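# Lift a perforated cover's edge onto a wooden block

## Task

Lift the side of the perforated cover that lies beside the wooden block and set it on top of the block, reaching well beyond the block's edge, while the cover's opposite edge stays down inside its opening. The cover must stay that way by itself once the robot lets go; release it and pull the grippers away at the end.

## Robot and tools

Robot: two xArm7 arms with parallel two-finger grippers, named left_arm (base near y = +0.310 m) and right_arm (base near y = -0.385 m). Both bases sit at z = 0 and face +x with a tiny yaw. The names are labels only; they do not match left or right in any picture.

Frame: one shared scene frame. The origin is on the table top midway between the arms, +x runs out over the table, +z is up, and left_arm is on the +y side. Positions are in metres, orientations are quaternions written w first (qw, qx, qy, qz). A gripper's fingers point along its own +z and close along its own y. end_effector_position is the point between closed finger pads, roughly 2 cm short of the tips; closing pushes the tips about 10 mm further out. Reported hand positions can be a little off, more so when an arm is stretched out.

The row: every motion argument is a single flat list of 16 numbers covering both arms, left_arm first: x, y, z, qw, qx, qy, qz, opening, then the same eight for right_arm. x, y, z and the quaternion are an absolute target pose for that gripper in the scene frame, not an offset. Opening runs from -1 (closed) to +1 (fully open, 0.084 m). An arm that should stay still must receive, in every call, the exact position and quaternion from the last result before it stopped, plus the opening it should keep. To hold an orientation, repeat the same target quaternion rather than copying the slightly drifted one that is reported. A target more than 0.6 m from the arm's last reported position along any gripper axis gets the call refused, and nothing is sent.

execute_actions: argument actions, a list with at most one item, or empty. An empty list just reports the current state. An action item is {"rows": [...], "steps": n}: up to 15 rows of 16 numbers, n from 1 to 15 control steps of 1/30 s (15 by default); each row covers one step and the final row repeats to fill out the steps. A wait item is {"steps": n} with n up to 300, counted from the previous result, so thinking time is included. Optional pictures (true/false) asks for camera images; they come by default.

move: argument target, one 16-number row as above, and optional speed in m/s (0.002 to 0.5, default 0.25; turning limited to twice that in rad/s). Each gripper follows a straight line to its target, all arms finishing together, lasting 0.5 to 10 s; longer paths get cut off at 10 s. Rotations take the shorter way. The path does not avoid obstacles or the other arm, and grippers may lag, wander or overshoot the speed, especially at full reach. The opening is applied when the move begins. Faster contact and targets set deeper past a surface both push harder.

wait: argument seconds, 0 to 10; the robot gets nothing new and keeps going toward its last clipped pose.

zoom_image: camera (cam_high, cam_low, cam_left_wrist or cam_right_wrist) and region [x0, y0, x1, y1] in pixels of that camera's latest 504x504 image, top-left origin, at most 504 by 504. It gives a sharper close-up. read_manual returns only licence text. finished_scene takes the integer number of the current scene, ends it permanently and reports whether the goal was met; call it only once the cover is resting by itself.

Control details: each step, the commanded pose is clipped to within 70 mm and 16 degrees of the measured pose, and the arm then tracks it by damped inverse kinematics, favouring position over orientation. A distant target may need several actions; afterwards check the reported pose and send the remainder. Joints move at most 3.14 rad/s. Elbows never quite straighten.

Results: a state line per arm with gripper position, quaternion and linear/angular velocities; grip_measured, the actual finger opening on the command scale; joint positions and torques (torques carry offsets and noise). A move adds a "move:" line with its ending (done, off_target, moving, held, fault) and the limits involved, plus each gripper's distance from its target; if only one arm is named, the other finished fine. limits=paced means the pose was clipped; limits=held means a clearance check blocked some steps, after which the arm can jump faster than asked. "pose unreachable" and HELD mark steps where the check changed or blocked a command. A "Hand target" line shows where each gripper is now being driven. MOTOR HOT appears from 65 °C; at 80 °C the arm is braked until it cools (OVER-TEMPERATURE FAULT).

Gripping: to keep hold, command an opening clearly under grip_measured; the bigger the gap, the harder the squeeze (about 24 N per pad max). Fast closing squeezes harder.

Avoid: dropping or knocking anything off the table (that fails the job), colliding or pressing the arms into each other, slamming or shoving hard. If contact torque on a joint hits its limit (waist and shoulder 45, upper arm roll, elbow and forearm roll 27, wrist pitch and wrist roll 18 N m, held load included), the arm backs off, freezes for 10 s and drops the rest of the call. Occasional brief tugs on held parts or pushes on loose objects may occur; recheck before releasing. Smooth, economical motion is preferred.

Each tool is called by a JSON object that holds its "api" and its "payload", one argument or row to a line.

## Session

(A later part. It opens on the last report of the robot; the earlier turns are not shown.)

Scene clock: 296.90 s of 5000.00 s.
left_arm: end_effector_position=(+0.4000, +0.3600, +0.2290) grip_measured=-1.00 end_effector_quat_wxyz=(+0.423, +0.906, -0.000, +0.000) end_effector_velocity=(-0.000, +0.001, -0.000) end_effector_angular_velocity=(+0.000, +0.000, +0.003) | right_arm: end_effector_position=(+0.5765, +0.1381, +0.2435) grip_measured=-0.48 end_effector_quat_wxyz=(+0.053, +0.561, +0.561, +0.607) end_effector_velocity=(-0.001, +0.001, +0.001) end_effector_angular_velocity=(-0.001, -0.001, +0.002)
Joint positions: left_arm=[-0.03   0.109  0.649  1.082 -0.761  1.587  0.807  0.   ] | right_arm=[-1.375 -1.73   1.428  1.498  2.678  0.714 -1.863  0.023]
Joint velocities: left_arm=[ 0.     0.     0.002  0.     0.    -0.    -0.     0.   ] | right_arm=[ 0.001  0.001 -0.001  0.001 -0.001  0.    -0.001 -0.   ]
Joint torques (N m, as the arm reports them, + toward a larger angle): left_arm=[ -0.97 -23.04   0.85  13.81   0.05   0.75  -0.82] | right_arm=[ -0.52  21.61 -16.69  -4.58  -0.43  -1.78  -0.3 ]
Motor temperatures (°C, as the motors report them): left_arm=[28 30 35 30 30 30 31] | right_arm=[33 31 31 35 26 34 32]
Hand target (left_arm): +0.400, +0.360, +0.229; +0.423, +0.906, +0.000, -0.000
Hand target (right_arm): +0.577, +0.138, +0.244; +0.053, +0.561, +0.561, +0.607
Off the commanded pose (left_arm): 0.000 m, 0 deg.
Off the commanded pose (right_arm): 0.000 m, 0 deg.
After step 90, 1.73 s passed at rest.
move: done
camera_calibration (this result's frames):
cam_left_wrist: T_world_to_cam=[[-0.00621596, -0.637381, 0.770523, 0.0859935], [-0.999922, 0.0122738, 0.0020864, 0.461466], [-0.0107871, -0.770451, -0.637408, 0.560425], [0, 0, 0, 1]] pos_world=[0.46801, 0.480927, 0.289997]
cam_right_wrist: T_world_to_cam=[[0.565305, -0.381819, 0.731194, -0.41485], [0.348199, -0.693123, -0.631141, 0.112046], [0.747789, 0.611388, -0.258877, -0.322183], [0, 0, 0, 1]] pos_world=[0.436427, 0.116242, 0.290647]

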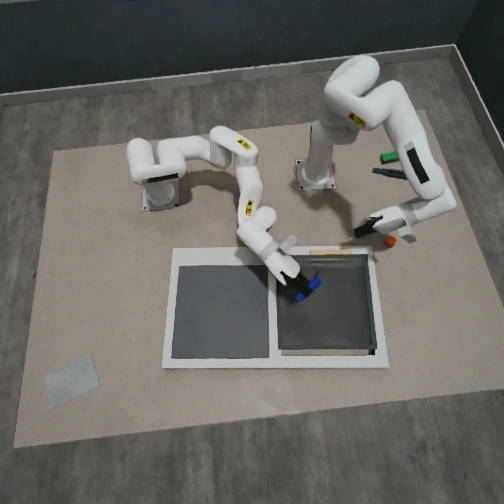

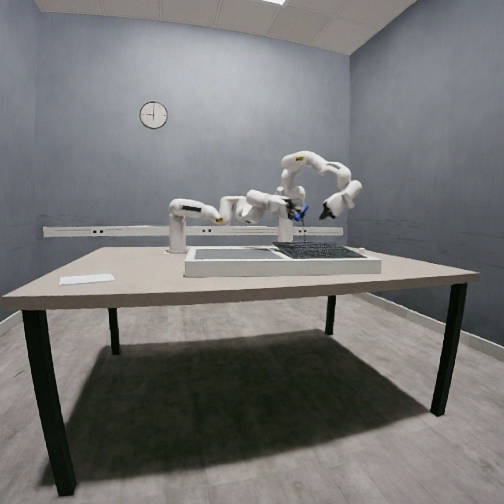

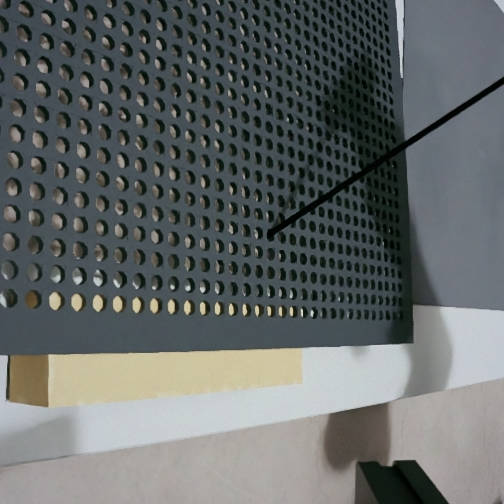

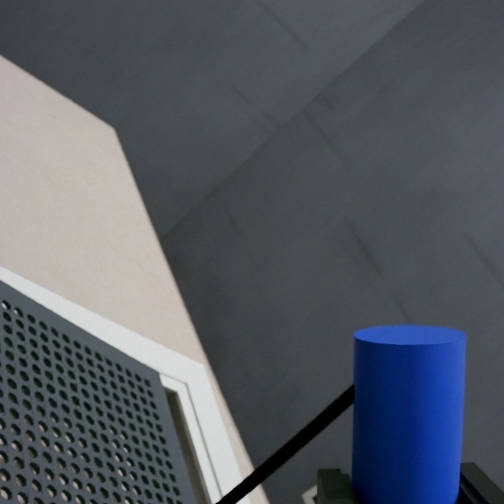

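{"api": "move", "payload": {
  "target": [0.40,0.36,0.229,0.4226,0.9063,0,0,-1, 0.5765,0.138,0.246,0.0531,0.5610,0.5610,0.6065,-1],
  "speed": 0.005
}}

{"api": "zoom_image", "payload": {
  "camera": "cam_left_wrist",
  "region": [240, 205, 300, 265]
}}

Scene clock: 302.10 s of 5000.00 s.
left_arm: end_effector_position=(+0.4000, +0.3600, +0.2290) grip_measured=-1.00 end_effector_quat_wxyz=(+0.423, +0.906, -0.000, +0.000) end_effector_velocity=(-0.000, +0.001, -0.000) end_effector_angular_velocity=(-0.000, +0.000, +0.002) | right_arm: end_effector_position=(+0.5766, +0.1379, +0.2458) grip_measured=-0.48 end_effector_quat_wxyz=(+0.053, +0.561, +0.561, +0.606) end_effector_velocity=(+0.000, -0.000, -0.000) end_effector_angular_velocity=(-0.001, +0.001, -0.001)
Joint positions: left_arm=[-0.03   0.109  0.649  1.082 -0.761  1.587  0.807  0.   ] | right_arm=[-1.376 -1.726  1.426  1.498  2.672  0.716 -1.862  0.023]
Joint velocities: left_arm=[ 0.002  0.     0.    -0.    -0.     0.    -0.     0.   ] | right_arm=[-0.001  0.001  0.001 -0.    -0.001  0.001  0.    -0.   ]
Joint torques (N m, as the arm reports them, + toward a larger angle): left_arm=[ -0.84 -22.83   0.81  13.77   0.13   0.69  -0.75] | right_arm=[ -0.33  22.13 -17.07  -4.33   0.08  -1.76  -0.05]
Motor temperatures (°C, as the motors report them): left_arm=[28 30 35 30 30 30 31] | right_arm=[33 31 31 35 26 34 32]
Hand target (left_arm): +0.400, +0.360, +0.229; +0.423, +0.906, -0.000, +0.000
Hand target (right_arm): +0.576, +0.138, +0.246; +0.053, +0.561, +0.561, +0.606
Off the commanded pose (left_arm): 0.000 m, 0 deg.
Off the commanded pose (right_arm): 0.000 m, 0 deg.
After step 90, 1.50 s passed at rest.
move: done
camera_calibration (this result's frames):
cam_left_wrist: T_world_to_cam=[[-0.00621588, -0.637382, 0.770523, 0.0859936], [-0.999922, 0.0122737, 0.00208642, 0.461466], [-0.010787, -0.770451, -0.637408, 0.560425], [0, 0, 0, 1]] pos_world=[0.46801, 0.480927, 0.289997]
cam_right_wrist: T_world_to_cam=[[0.565233, -0.381455, 0.73144, -0.416762], [0.348006, -0.693646, -0.630672, 0.113366], [0.747933, 0.611021, -0.259323, -0.32144], [0, 0, 0, 1]] pos_world=[0.436531, 0.116067, 0.292976]

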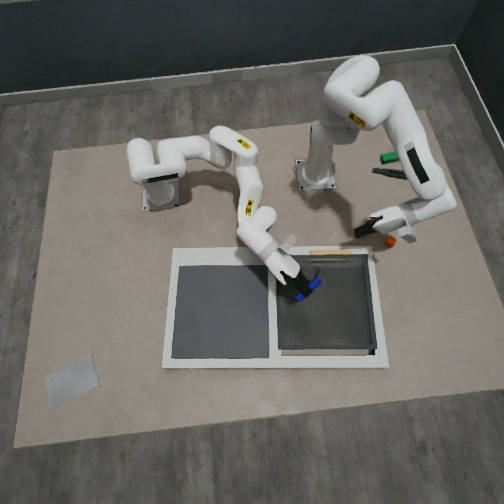

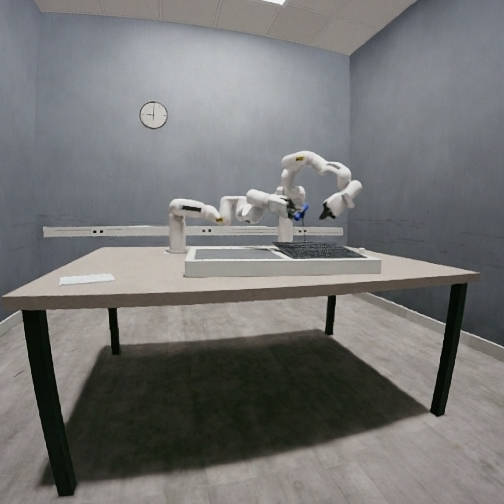

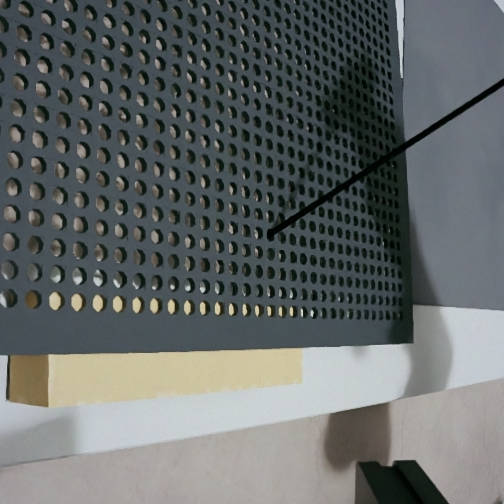

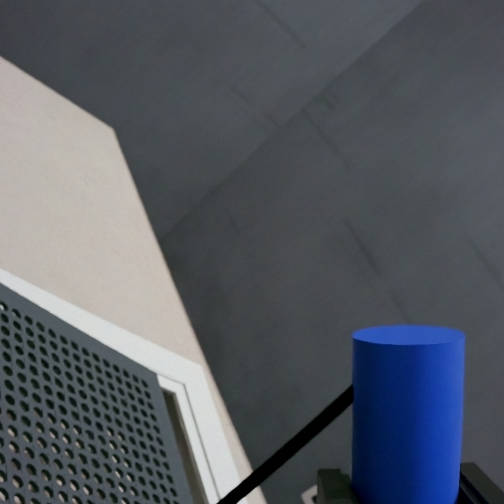

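Region (240, 205, 300, 265) of cam_left_wrist's 504x504 image, scaled by 8.400, with more detail than that image has.

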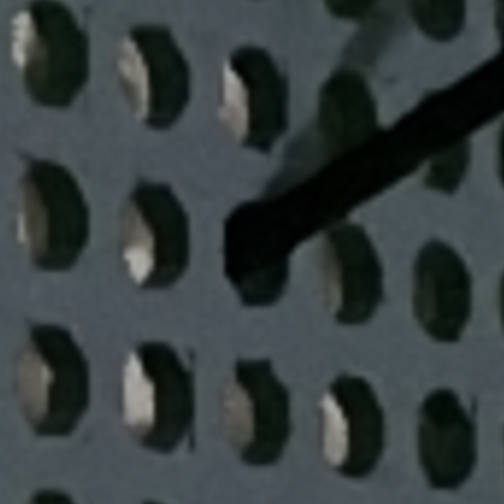

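{"api": "move", "payload": {
  "target": [0.40,0.36,0.229,0.4226,0.9063,0,0,-1, 0.5821,0.1257,0.2346,0.0266,0.5850,0.5360,0.6082,-1],
  "speed": 0.015
}}

{"api": "zoom_image", "payload": {
  "camera": "cam_left_wrist",
  "region": [240, 205, 300, 265]
}}

Scene clock: 310.43 s of 5000.00 s.
left_arm: end_effector_position=(+0.4000, +0.3600, +0.2290) grip_measured=-1.00 end_effector_quat_wxyz=(+0.423, +0.906, -0.000, +0.000) end_effector_velocity=(-0.000, +0.000, -0.000) end_effector_angular_velocity=(+0.000, +0.000, -0.000) | right_arm: end_effector_position=(+0.5821, +0.1257, +0.2346) grip_measured=-0.48 end_effector_quat_wxyz=(+0.027, +0.585, +0.536, +0.608) end_effector_velocity=(-0.000, +0.000, +0.000) end_effector_angular_velocity=(+0.000, +0.001, +0.001)
Joint positions: left_arm=[-0.03   0.109  0.649  1.082 -0.761  1.587  0.807  0.   ] | right_arm=[-1.377 -1.713  1.46   1.475  2.71   0.724 -1.838  0.023]
Joint velocities: left_arm=[ 0.001 -0.    -0.001  0.     0.    -0.    -0.     0.   ] | right_arm=[ 0.     0.001 -0.     0.    -0.001  0.001  0.     0.   ]
Joint torques (N m, as the arm reports them, + toward a larger angle): left_arm=[ -0.93 -22.86   0.89  13.67   0.01   0.69  -0.78] | right_arm=[  0.36  21.36 -17.22  -3.62  -0.35  -1.36   0.13]
Motor temperatures (°C, as the motors report them): left_arm=[28 30 35 30 30 30 31] | right_arm=[33 31 31 35 26 34 32]
Hand target (left_arm): +0.400, +0.360, +0.229; +0.423, +0.906, +0.000, +0.000
Hand target (right_arm): +0.582, +0.126, +0.235; +0.027, +0.585, +0.536, +0.608
Off the commanded pose (left_arm): 0.000 m, 0 deg.
Off the commanded pose (right_arm): 0.000 m, 0 deg.
After step 90, 2.20 s passed at rest.
move: done
camera_calibration (this result's frames):
cam_left_wrist: T_world_to_cam=[[-0.00621596, -0.637381, 0.770523, 0.0859936], [-0.999922, 0.0122738, 0.00208638, 0.461466], [-0.0107871, -0.770451, -0.637408, 0.560425], [0, 0, 0, 1]] pos_world=[0.46801, 0.480927, 0.289997]
cam_right_wrist: T_world_to_cam=[[0.594172, -0.439877, 0.6734, -0.412201], [0.296934, -0.658116, -0.691892, 0.135515], [0.747523, 0.611058, -0.260419, -0.320516], [0, 0, 0, 1]] pos_world=[0.444272, 0.10372, 0.287869]

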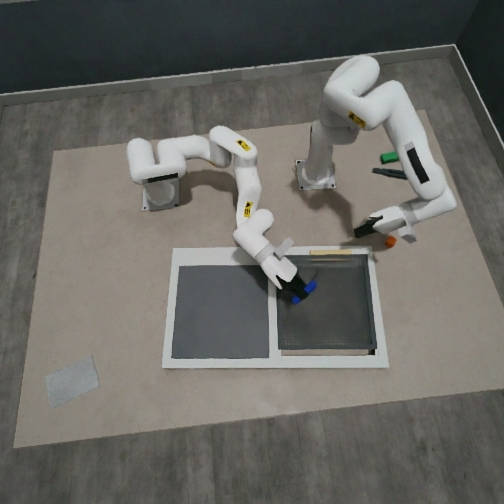

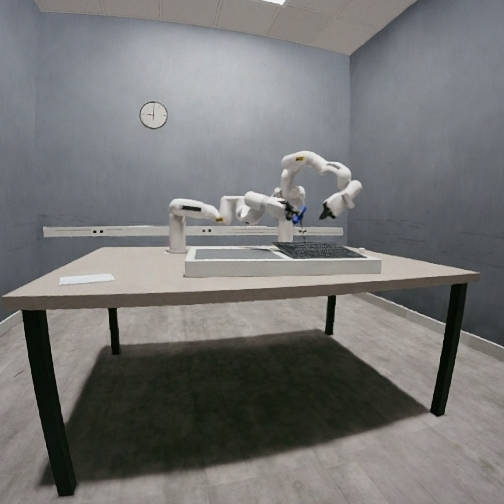

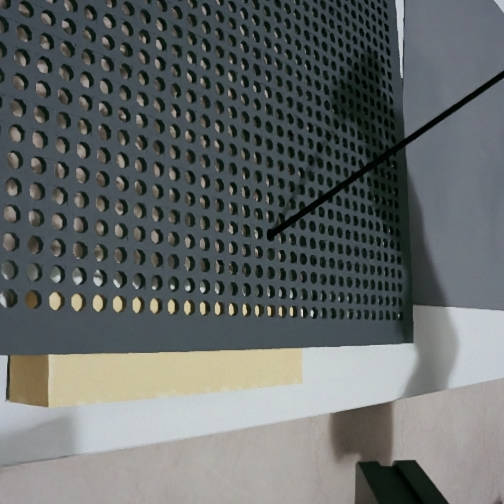

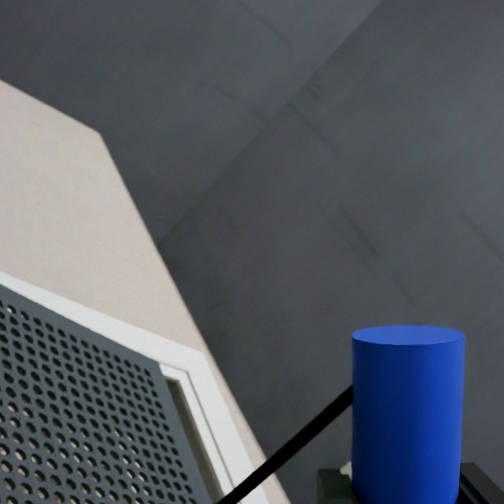

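Region (240, 205, 300, 265) of cam_left_wrist's 504x504 image, scaled by 8.400, with more detail than that image has.

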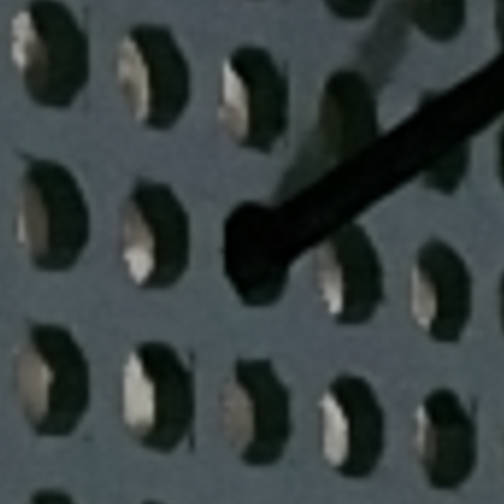

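{"api": "move", "payload": {
  "target": [0.40,0.36,0.229,0.4226,0.9063,0,0,-1, 0.5872,0.1141,0.2221,0,0.6078,0.5100,0.6088,-1],
  "speed": 0.02
}}

{"api": "move", "payload": {
  "target": [0.40,0.36,0.229,0.4226,0.9063,0,0,-1, 0.5913,0.1034,0.2086,-0.0266,0.6294,0.4830,0.6082,-1],
  "speed": 0.02
}}

{"api": "zoom_image", "payload": {
  "camera": "cam_left_wrist",
  "region": [240, 205, 300, 265]
}}

Scene clock: 319.20 s of 5000.00 s.
left_arm: end_effector_position=(+0.4000, +0.3600, +0.2290) grip_measured=-1.00 end_effector_quat_wxyz=(+0.423, +0.906, -0.000, -0.000) end_effector_velocity=(+0.000, -0.001, -0.000) end_effector_angular_velocity=(+0.000, +0.000, -0.002) | right_arm: end_effector_position=(+0.5871, +0.1141, +0.2220) grip_measured=-0.48 end_effector_quat_wxyz=(-0.000, +0.608, +0.510, +0.609) end_effector_velocity=(+0.000, -0.000, +0.000) end_effector_angular_velocity=(+0.002, +0.000, -0.001)
Joint positions: left_arm=[-0.03   0.109  0.649  1.082 -0.761  1.587  0.807  0.   ] | right_arm=[-1.379 -1.7    1.494  1.455  2.749  0.732 -1.815  0.023]
Joint velocities: left_arm=[-0.001  0.    -0.001  0.     0.    -0.    -0.     0.   ] | right_arm=[-0.     0.001  0.    -0.     0.001 -0.     0.001  0.   ]
Joint torques (N m, as the arm reports them, + toward a larger angle): left_arm=[ -0.94 -22.95   0.92  13.75   0.07   0.67  -0.72] | right_arm=[  0.24  20.98 -17.16  -3.31  -0.06  -1.38   0.11]
Motor temperatures (°C, as the motors report them): left_arm=[28 30 35 30 30 30 31] | right_arm=[33 31 32 35 26 34 32]
Hand target (left_arm): +0.400, +0.360, +0.229; +0.423, +0.906, +0.000, +0.000
Hand target (right_arm): +0.587, +0.114, +0.222; -0.000, +0.608, +0.510, +0.609
Off the commanded pose (left_arm): 0.000 m, 0 deg.
Off the commanded pose (right_arm): 0.000 m, 0 deg.
After step 90, 3.37 s passed at rest.
move: done
camera_calibration (this result's frames):
cam_left_wrist: T_world_to_cam=[[-0.00621597, -0.637381, 0.770523, 0.0859935], [-0.999922, 0.0122739, 0.00208649, 0.461466], [-0.0107872, -0.770451, -0.637408, 0.560425], [0, 0, 0, 1]] pos_world=[0.46801, 0.480927, 0.289997]
cam_right_wrist: T_world_to_cam=[[0.618538, -0.4949, 0.610316, -0.405865], [0.24361, -0.617671, -0.747755, 0.156837], [0.747038, 0.611193, -0.26149, -0.320009], [0, 0, 0, 1]] pos_world=[0.451894, 0.0915984, 0.281302]

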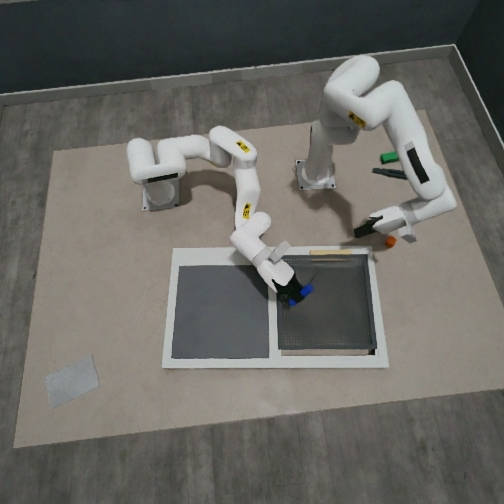

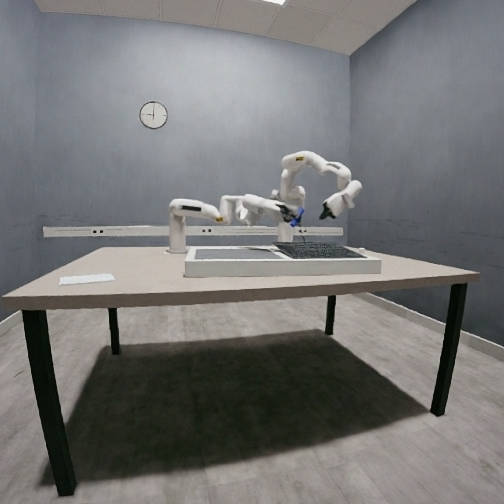

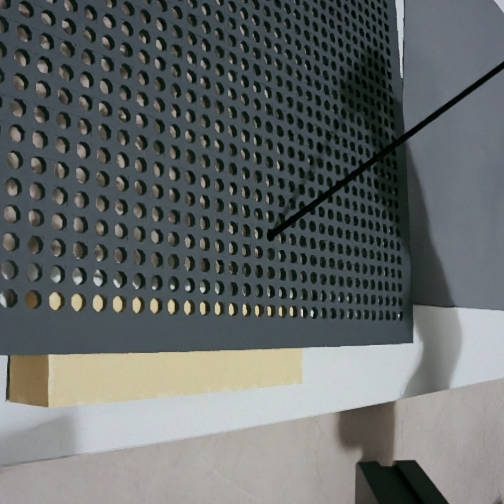

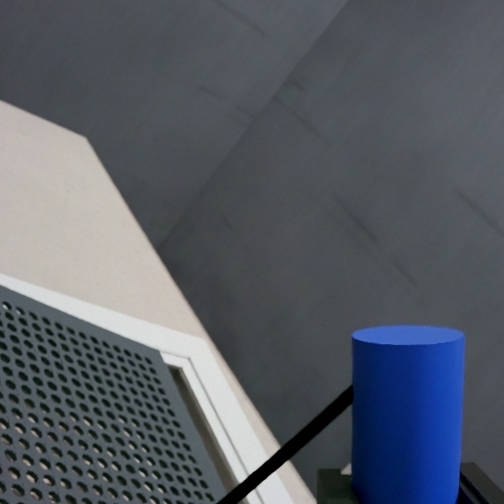

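Scene clock: 321.60 s of 5000.00 s.
left_arm: end_effector_position=(+0.4000, +0.3600, +0.2290) grip_measured=-1.00 end_effector_quat_wxyz=(+0.423, +0.906, -0.000, -0.000) end_effector_velocity=(-0.000, -0.000, -0.000) end_effector_angular_velocity=(-0.000, +0.001, -0.000) | right_arm: end_effector_position=(+0.5913, +0.1034, +0.2086) grip_measured=-0.48 end_effector_quat_wxyz=(-0.027, +0.629, +0.483, +0.608) end_effector_velocity=(+0.000, -0.000, +0.000) end_effector_angular_velocity=(+0.002, +0.000, -0.001)
Joint positions: left_arm=[-0.03   0.109  0.649  1.082 -0.761  1.587  0.807  0.   ] | right_arm=[-1.382 -1.688  1.529  1.436  2.789  0.739 -1.791  0.023]
Joint velocities: left_arm=[-0.  0. -0. -0.  0. -0. -0.  0.] | right_arm=[-0.     0.    -0.    -0.001  0.001  0.     0.     0.   ]
Joint torques (N m, as the arm reports them, + toward a larger angle): left_arm=[ -0.72 -23.01   0.86  13.84  -0.07   0.6   -0.78] | right_arm=[  0.09  21.09 -17.38  -3.24  -0.04  -1.22   0.11]
Motor temperatures (°C, as the motors report them): left_arm=[28 30 35 30 30 30 31] | right_arm=[33 31 32 35 26 34 32]
Hand target (left_arm): +0.400, +0.360, +0.229; +0.423, +0.906, +0.000, -0.000
Hand target (right_arm): +0.591, +0.103, +0.209; -0.027, +0.629, +0.483, +0.608
Off the commanded pose (left_arm): 0.000 m, 0 deg.
Off the commanded pose (right_arm): 0.000 m, 0 deg.
move: done
camera_calibration (this result's frames):
cam_left_wrist: T_world_to_cam=[[-0.00621583, -0.637382, 0.770523, 0.0859936], [-0.999922, 0.0122737, 0.00208651, 0.461466], [-0.0107871, -0.770451, -0.637408, 0.560425], [0, 0, 0, 1]] pos_world=[0.46801, 0.480927, 0.289997]
cam_right_wrist: T_world_to_cam=[[0.638038, -0.546338, 0.542607, -0.397576], [0.188327, -0.572557, -0.797942, 0.177628], [0.74662, 0.611305, -0.262422, -0.319624], [0, 0, 0, 1]] pos_world=[0.458854, 0.0798786, 0.273588]

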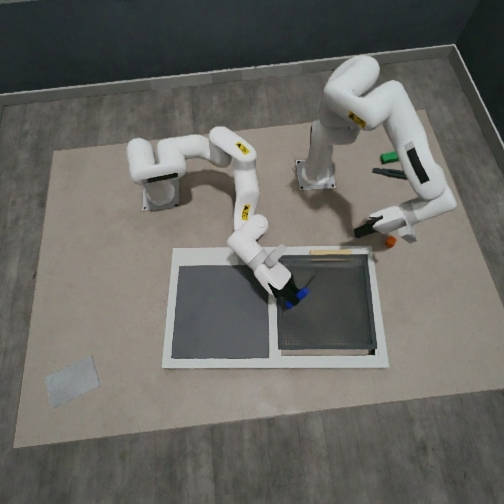

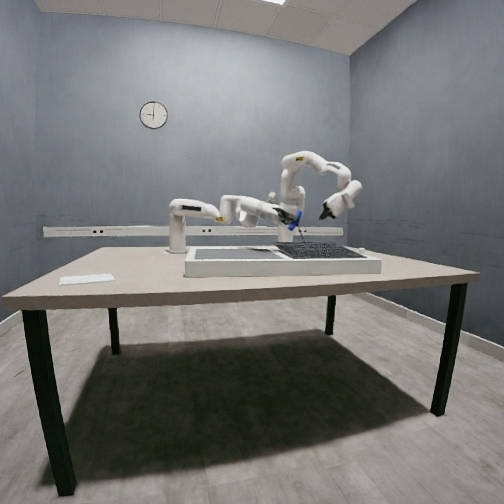

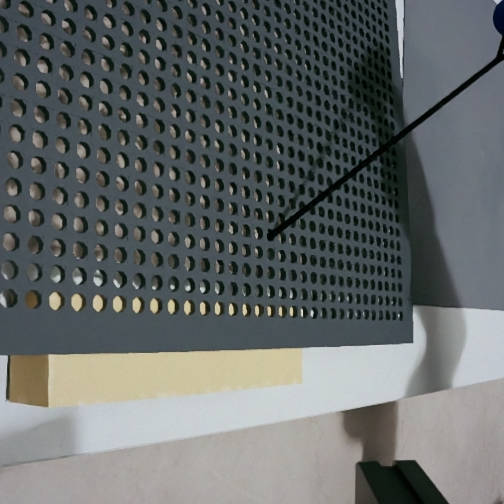

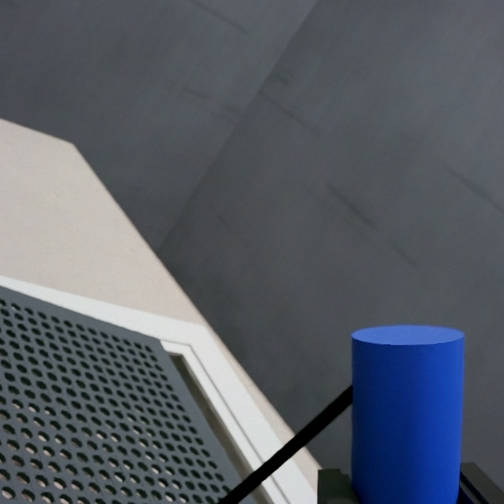

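Region (240, 205, 300, 265) of cam_left_wrist's 504x504 image, scaled by 8.400, with more detail than that image has.

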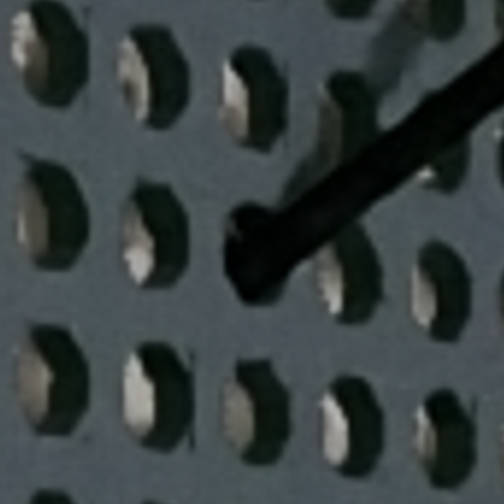

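{"api": "move", "payload": {
  "target": [0.40,0.36,0.229,0.4226,0.9063,0,0,-1, 0.5951,0.0932,0.1941,-0.0531,0.6499,0.4551,0.6065,-1],
  "speed": 0.02
}}

{"api": "move", "payload": {
  "target": [0.40,0.36,0.229,0.4226,0.9063,0,0,-1, 0.5977,0.0842,0.1790,-0.0795,0.6691,0.4263,0.6036,-1],
  "speed": 0.02
}}

{"api": "move", "payload": {
  "target": [0.40,0.36,0.229,0.4226,0.9063,0,0,-1, 0.5951,0.0975,0.2035,-0.0795,0.6691,0.4263,0.6036,-1],
  "speed": 0.012
}}

Scene clock: 330.83 s of 5000.00 s.
left_arm: end_effector_position=(+0.4000, +0.3600, +0.2290) grip_measured=-1.00 end_effector_quat_wxyz=(+0.423, +0.906, +0.000, +0.000) end_effector_velocity=(+0.000, +0.000, +0.000) end_effector_angular_velocity=(-0.000, -0.001, +0.001) | right_arm: end_effector_position=(+0.5950, +0.0932, +0.1941) grip_measured=-0.48 end_effector_quat_wxyz=(-0.053, +0.650, +0.455, +0.606) end_effector_velocity=(-0.000, -0.000, +0.000) end_effector_angular_velocity=(+0.001, +0.000, -0.000)
Joint positions: left_arm=[-0.03   0.109  0.649  1.082 -0.761  1.587  0.807  0.   ] | right_arm=[-1.387 -1.676  1.566  1.421  2.829  0.746 -1.767  0.023]
Joint velocities: left_arm=[-0.    -0.     0.001  0.    -0.    -0.     0.     0.   ] | right_arm=[ 0.001  0.001  0.    -0.001  0.     0.     0.     0.   ]
Joint torques (N m, as the arm reports them, + toward a larger angle): left_arm=[ -0.83 -22.77   0.85  13.71   0.12   0.73  -0.78] | right_arm=[ -0.03  20.84 -17.7   -2.98   0.02  -1.26   0.07]
Motor temperatures (°C, as the motors report them): left_arm=[28 30 35 30 30 30 31] | right_arm=[33 31 32 35 26 34 32]
Hand target (left_arm): +0.400, +0.360, +0.229; +0.423, +0.906, -0.000, -0.000
Hand target (right_arm): +0.595, +0.093, +0.194; -0.053, +0.650, +0.455, +0.606
Off the commanded pose (left_arm): 0.000 m, 0 deg.
Off the commanded pose (right_arm): 0.000 m, 0 deg.
After step 90, 3.83 s passed at rest.
move: done
camera_calibration (this result's frames):
cam_left_wrist: T_world_to_cam=[[-0.00621597, -0.637382, 0.770523, 0.0859936], [-0.999923, 0.0122735, 0.00208617, 0.461466], [-0.0107867, -0.770451, -0.637408, 0.560425], [0, 0, 0, 1]] pos_world=[0.46801, 0.480927, 0.289997]
cam_right_wrist: T_world_to_cam=[[0.652638, -0.593654, 0.470784, -0.388025], [0.131496, -0.523181, -0.842016, 0.197285], [0.746172, 0.611438, -0.263385, -0.319594], [0, 0, 0, 1]] pos_world=[0.46577, 0.0682753, 0.264617]

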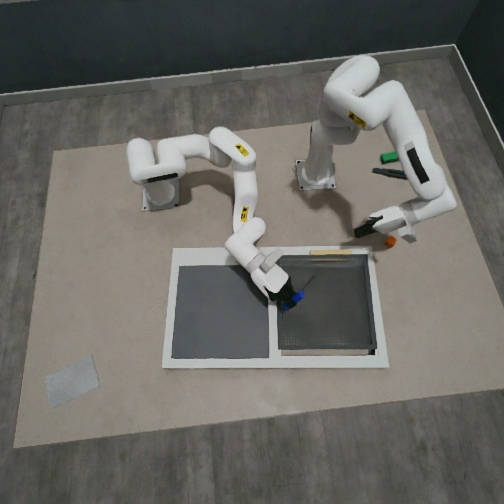

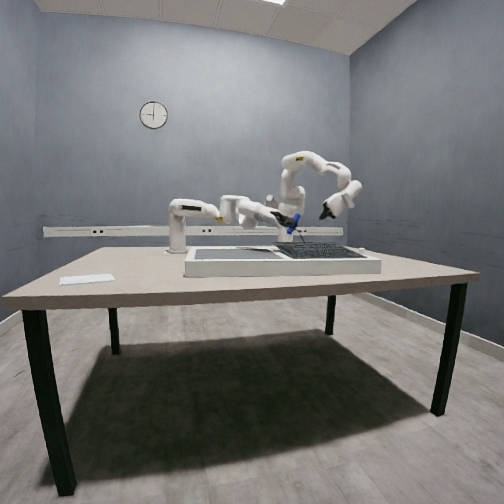

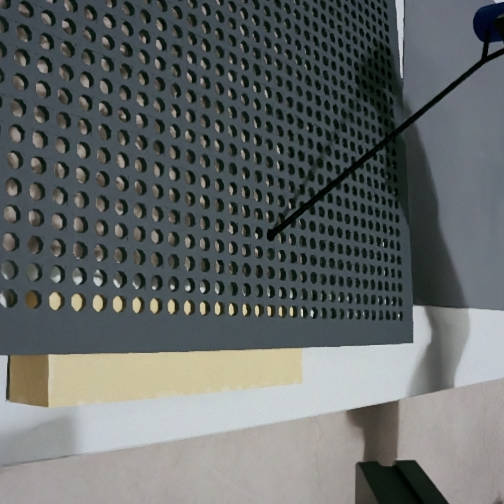

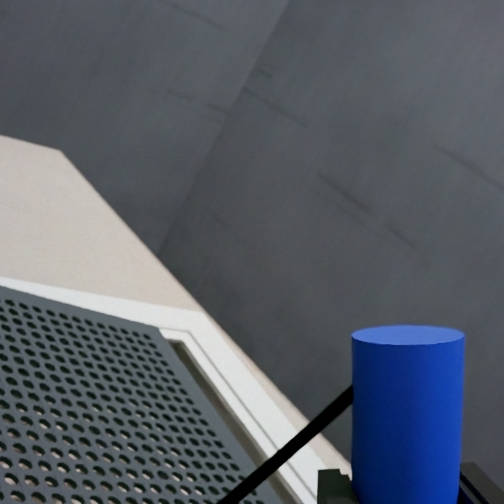

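Scene clock: 333.23 s of 5000.00 s.
left_arm: end_effector_position=(+0.4000, +0.3600, +0.2290) grip_measured=-1.00 end_effector_quat_wxyz=(+0.423, +0.906, -0.000, -0.000) end_effector_velocity=(+0.000, -0.001, -0.000) end_effector_angular_velocity=(-0.000, -0.000, -0.002) | right_arm: end_effector_position=(+0.5977, +0.0842, +0.1790) grip_measured=-0.48 end_effector_quat_wxyz=(-0.079, +0.669, +0.426, +0.604) end_effector_velocity=(+0.000, +0.000, +0.001) end_effector_angular_velocity=(+0.002, -0.001, +0.000)
Joint positions: left_arm=[-0.03   0.109  0.649  1.082 -0.761  1.587  0.807  0.   ] | right_arm=[-1.391 -1.664  1.603  1.408  2.869  0.751 -1.742  0.023]
Joint velocities: left_arm=[-0.001  0.    -0.001 -0.    -0.    -0.     0.     0.   ] | right_arm=[-0.     0.001 -0.001  0.     0.001  0.     0.     0.   ]
Joint torques (N m, as the arm reports them, + toward a larger angle): left_arm=[ -0.82 -22.92   0.83  13.63   0.     0.77  -0.76] | right_arm=[  0.05  20.25 -17.77  -2.49   0.05  -0.93   0.26]
Motor temperatures (°C, as the motors report them): left_arm=[28 30 35 30 30 30 31] | right_arm=[33 31 32 35 26 34 32]
Hand target (left_arm): +0.400, +0.360, +0.229; +0.423, +0.906, +0.000, -0.000
Hand target (right_arm): +0.598, +0.084, +0.179; -0.080, +0.669, +0.426, +0.604
Off the commanded pose (left_arm): 0.000 m, 0 deg.
Off the commanded pose (right_arm): 0.000 m, 0 deg.
move: done
camera_calibration (this result's frames):
cam_left_wrist: T_world_to_cam=[[-0.00621596, -0.637382, 0.770523, 0.0859936], [-0.999922, 0.0122738, 0.00208641, 0.461466], [-0.0107871, -0.770451, -0.637408, 0.560425], [0, 0, 0, 1]] pos_world=[0.46801, 0.480927, 0.289997]
cam_right_wrist: T_world_to_cam=[[0.662184, -0.636513, 0.395429, -0.376583], [0.0736142, -0.469893, -0.879649, 0.21635], [0.745717, 0.611598, -0.264299, -0.319585], [0, 0, 0, 1]] pos_world=[0.47176, 0.0574191, 0.254758]

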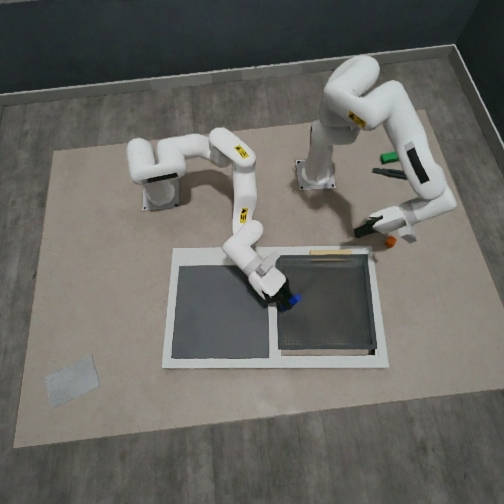

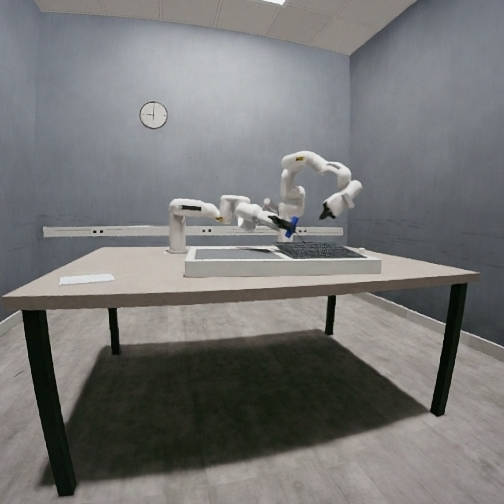

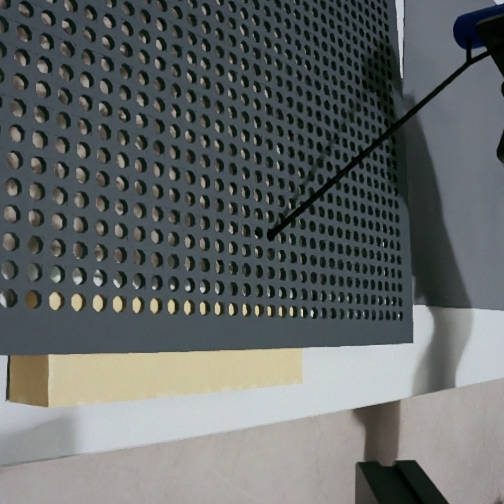

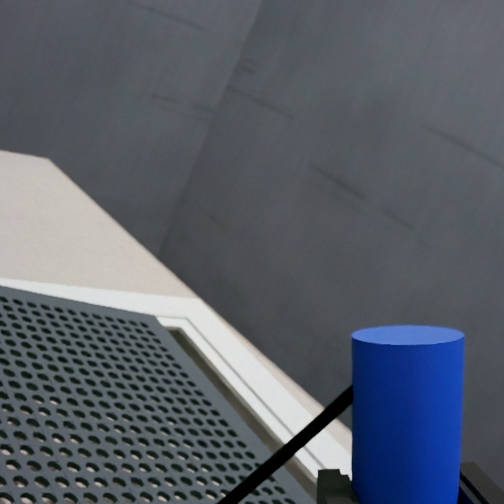

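Scene clock: 335.80 s of 5000.00 s.
left_arm: end_effector_position=(+0.4000, +0.3600, +0.2290) grip_measured=-1.00 end_effector_quat_wxyz=(+0.423, +0.906, +0.000, -0.000) end_effector_velocity=(-0.000, -0.000, +0.000) end_effector_angular_velocity=(-0.000, -0.000, -0.001) | right_arm: end_effector_position=(+0.5951, +0.0976, +0.2035) grip_measured=-0.48 end_effector_quat_wxyz=(-0.080, +0.669, +0.426, +0.604) end_effector_velocity=(+0.000, -0.000, -0.002) end_effector_angular_velocity=(-0.000, +0.003, -0.001)
Joint positions: left_arm=[-0.03   0.109  0.649  1.082 -0.761  1.587  0.807  0.   ] | right_arm=[-1.391 -1.626  1.577  1.437  2.797  0.728 -1.701  0.023]
Joint velocities: left_arm=[ 0.    -0.    -0.001 -0.    -0.     0.    -0.     0.   ] | right_arm=[-0.     0.     0.002  0.    -0.001 -0.     0.001 -0.   ]
Joint torques (N m, as the arm reports them, + toward a larger angle): left_arm=[ -0.88 -23.04   0.89  13.72   0.05   0.63  -0.81] | right_arm=[  0.38  21.06 -17.7   -1.99  -0.17  -1.09  -0.01]
Motor temperatures (°C, as the motors report them): left_arm=[28 30 35 30 30 30 31] | right_arm=[33 31 32 35 26 34 32]
Hand target (left_arm): +0.400, +0.360, +0.229; +0.423, +0.906, +0.000, +0.000
Hand target (right_arm): +0.595, +0.098, +0.203; -0.079, +0.669, +0.426, +0.604
Off the commanded pose (left_arm): 0.000 m, 0 deg.
Off the commanded pose (right_arm): 0.000 m, 0 deg.
move: done
camera_calibration (this result's frames):
cam_left_wrist: T_world_to_cam=[[-0.00621561, -0.637382, 0.770523, 0.0859936], [-0.999922, 0.0122736, 0.00208665, 0.461466], [-0.010787, -0.770451, -0.637408, 0.560425], [0, 0, 0, 1]] pos_world=[0.46801, 0.480927, 0.289997]
cam_right_wrist: T_world_to_cam=[[0.662, -0.636775, 0.395314, -0.375938], [0.0736499, -0.469615, -0.879794, 0.244349], [0.745876, 0.611539, -0.263987, -0.319516], [0, 0, 0, 1]] pos_world=[0.469194, 0.0707587, 0.279243]

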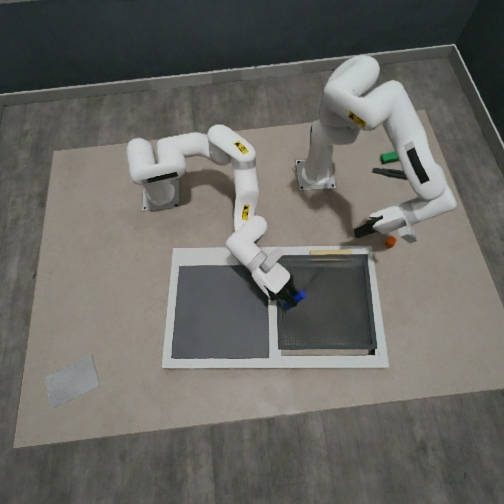

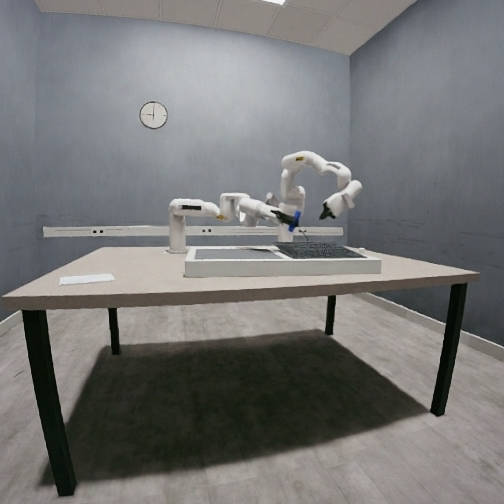

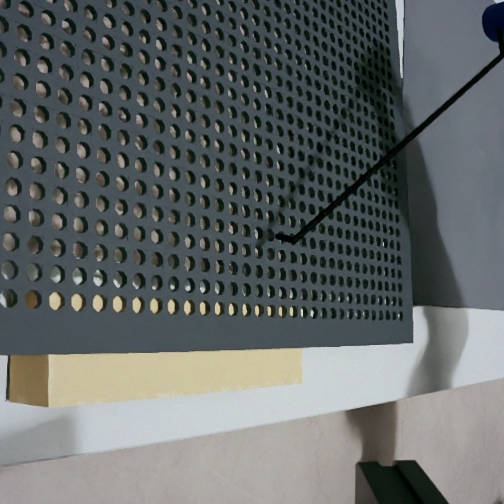

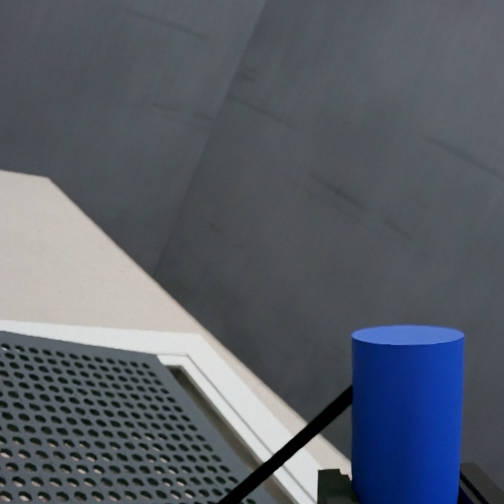

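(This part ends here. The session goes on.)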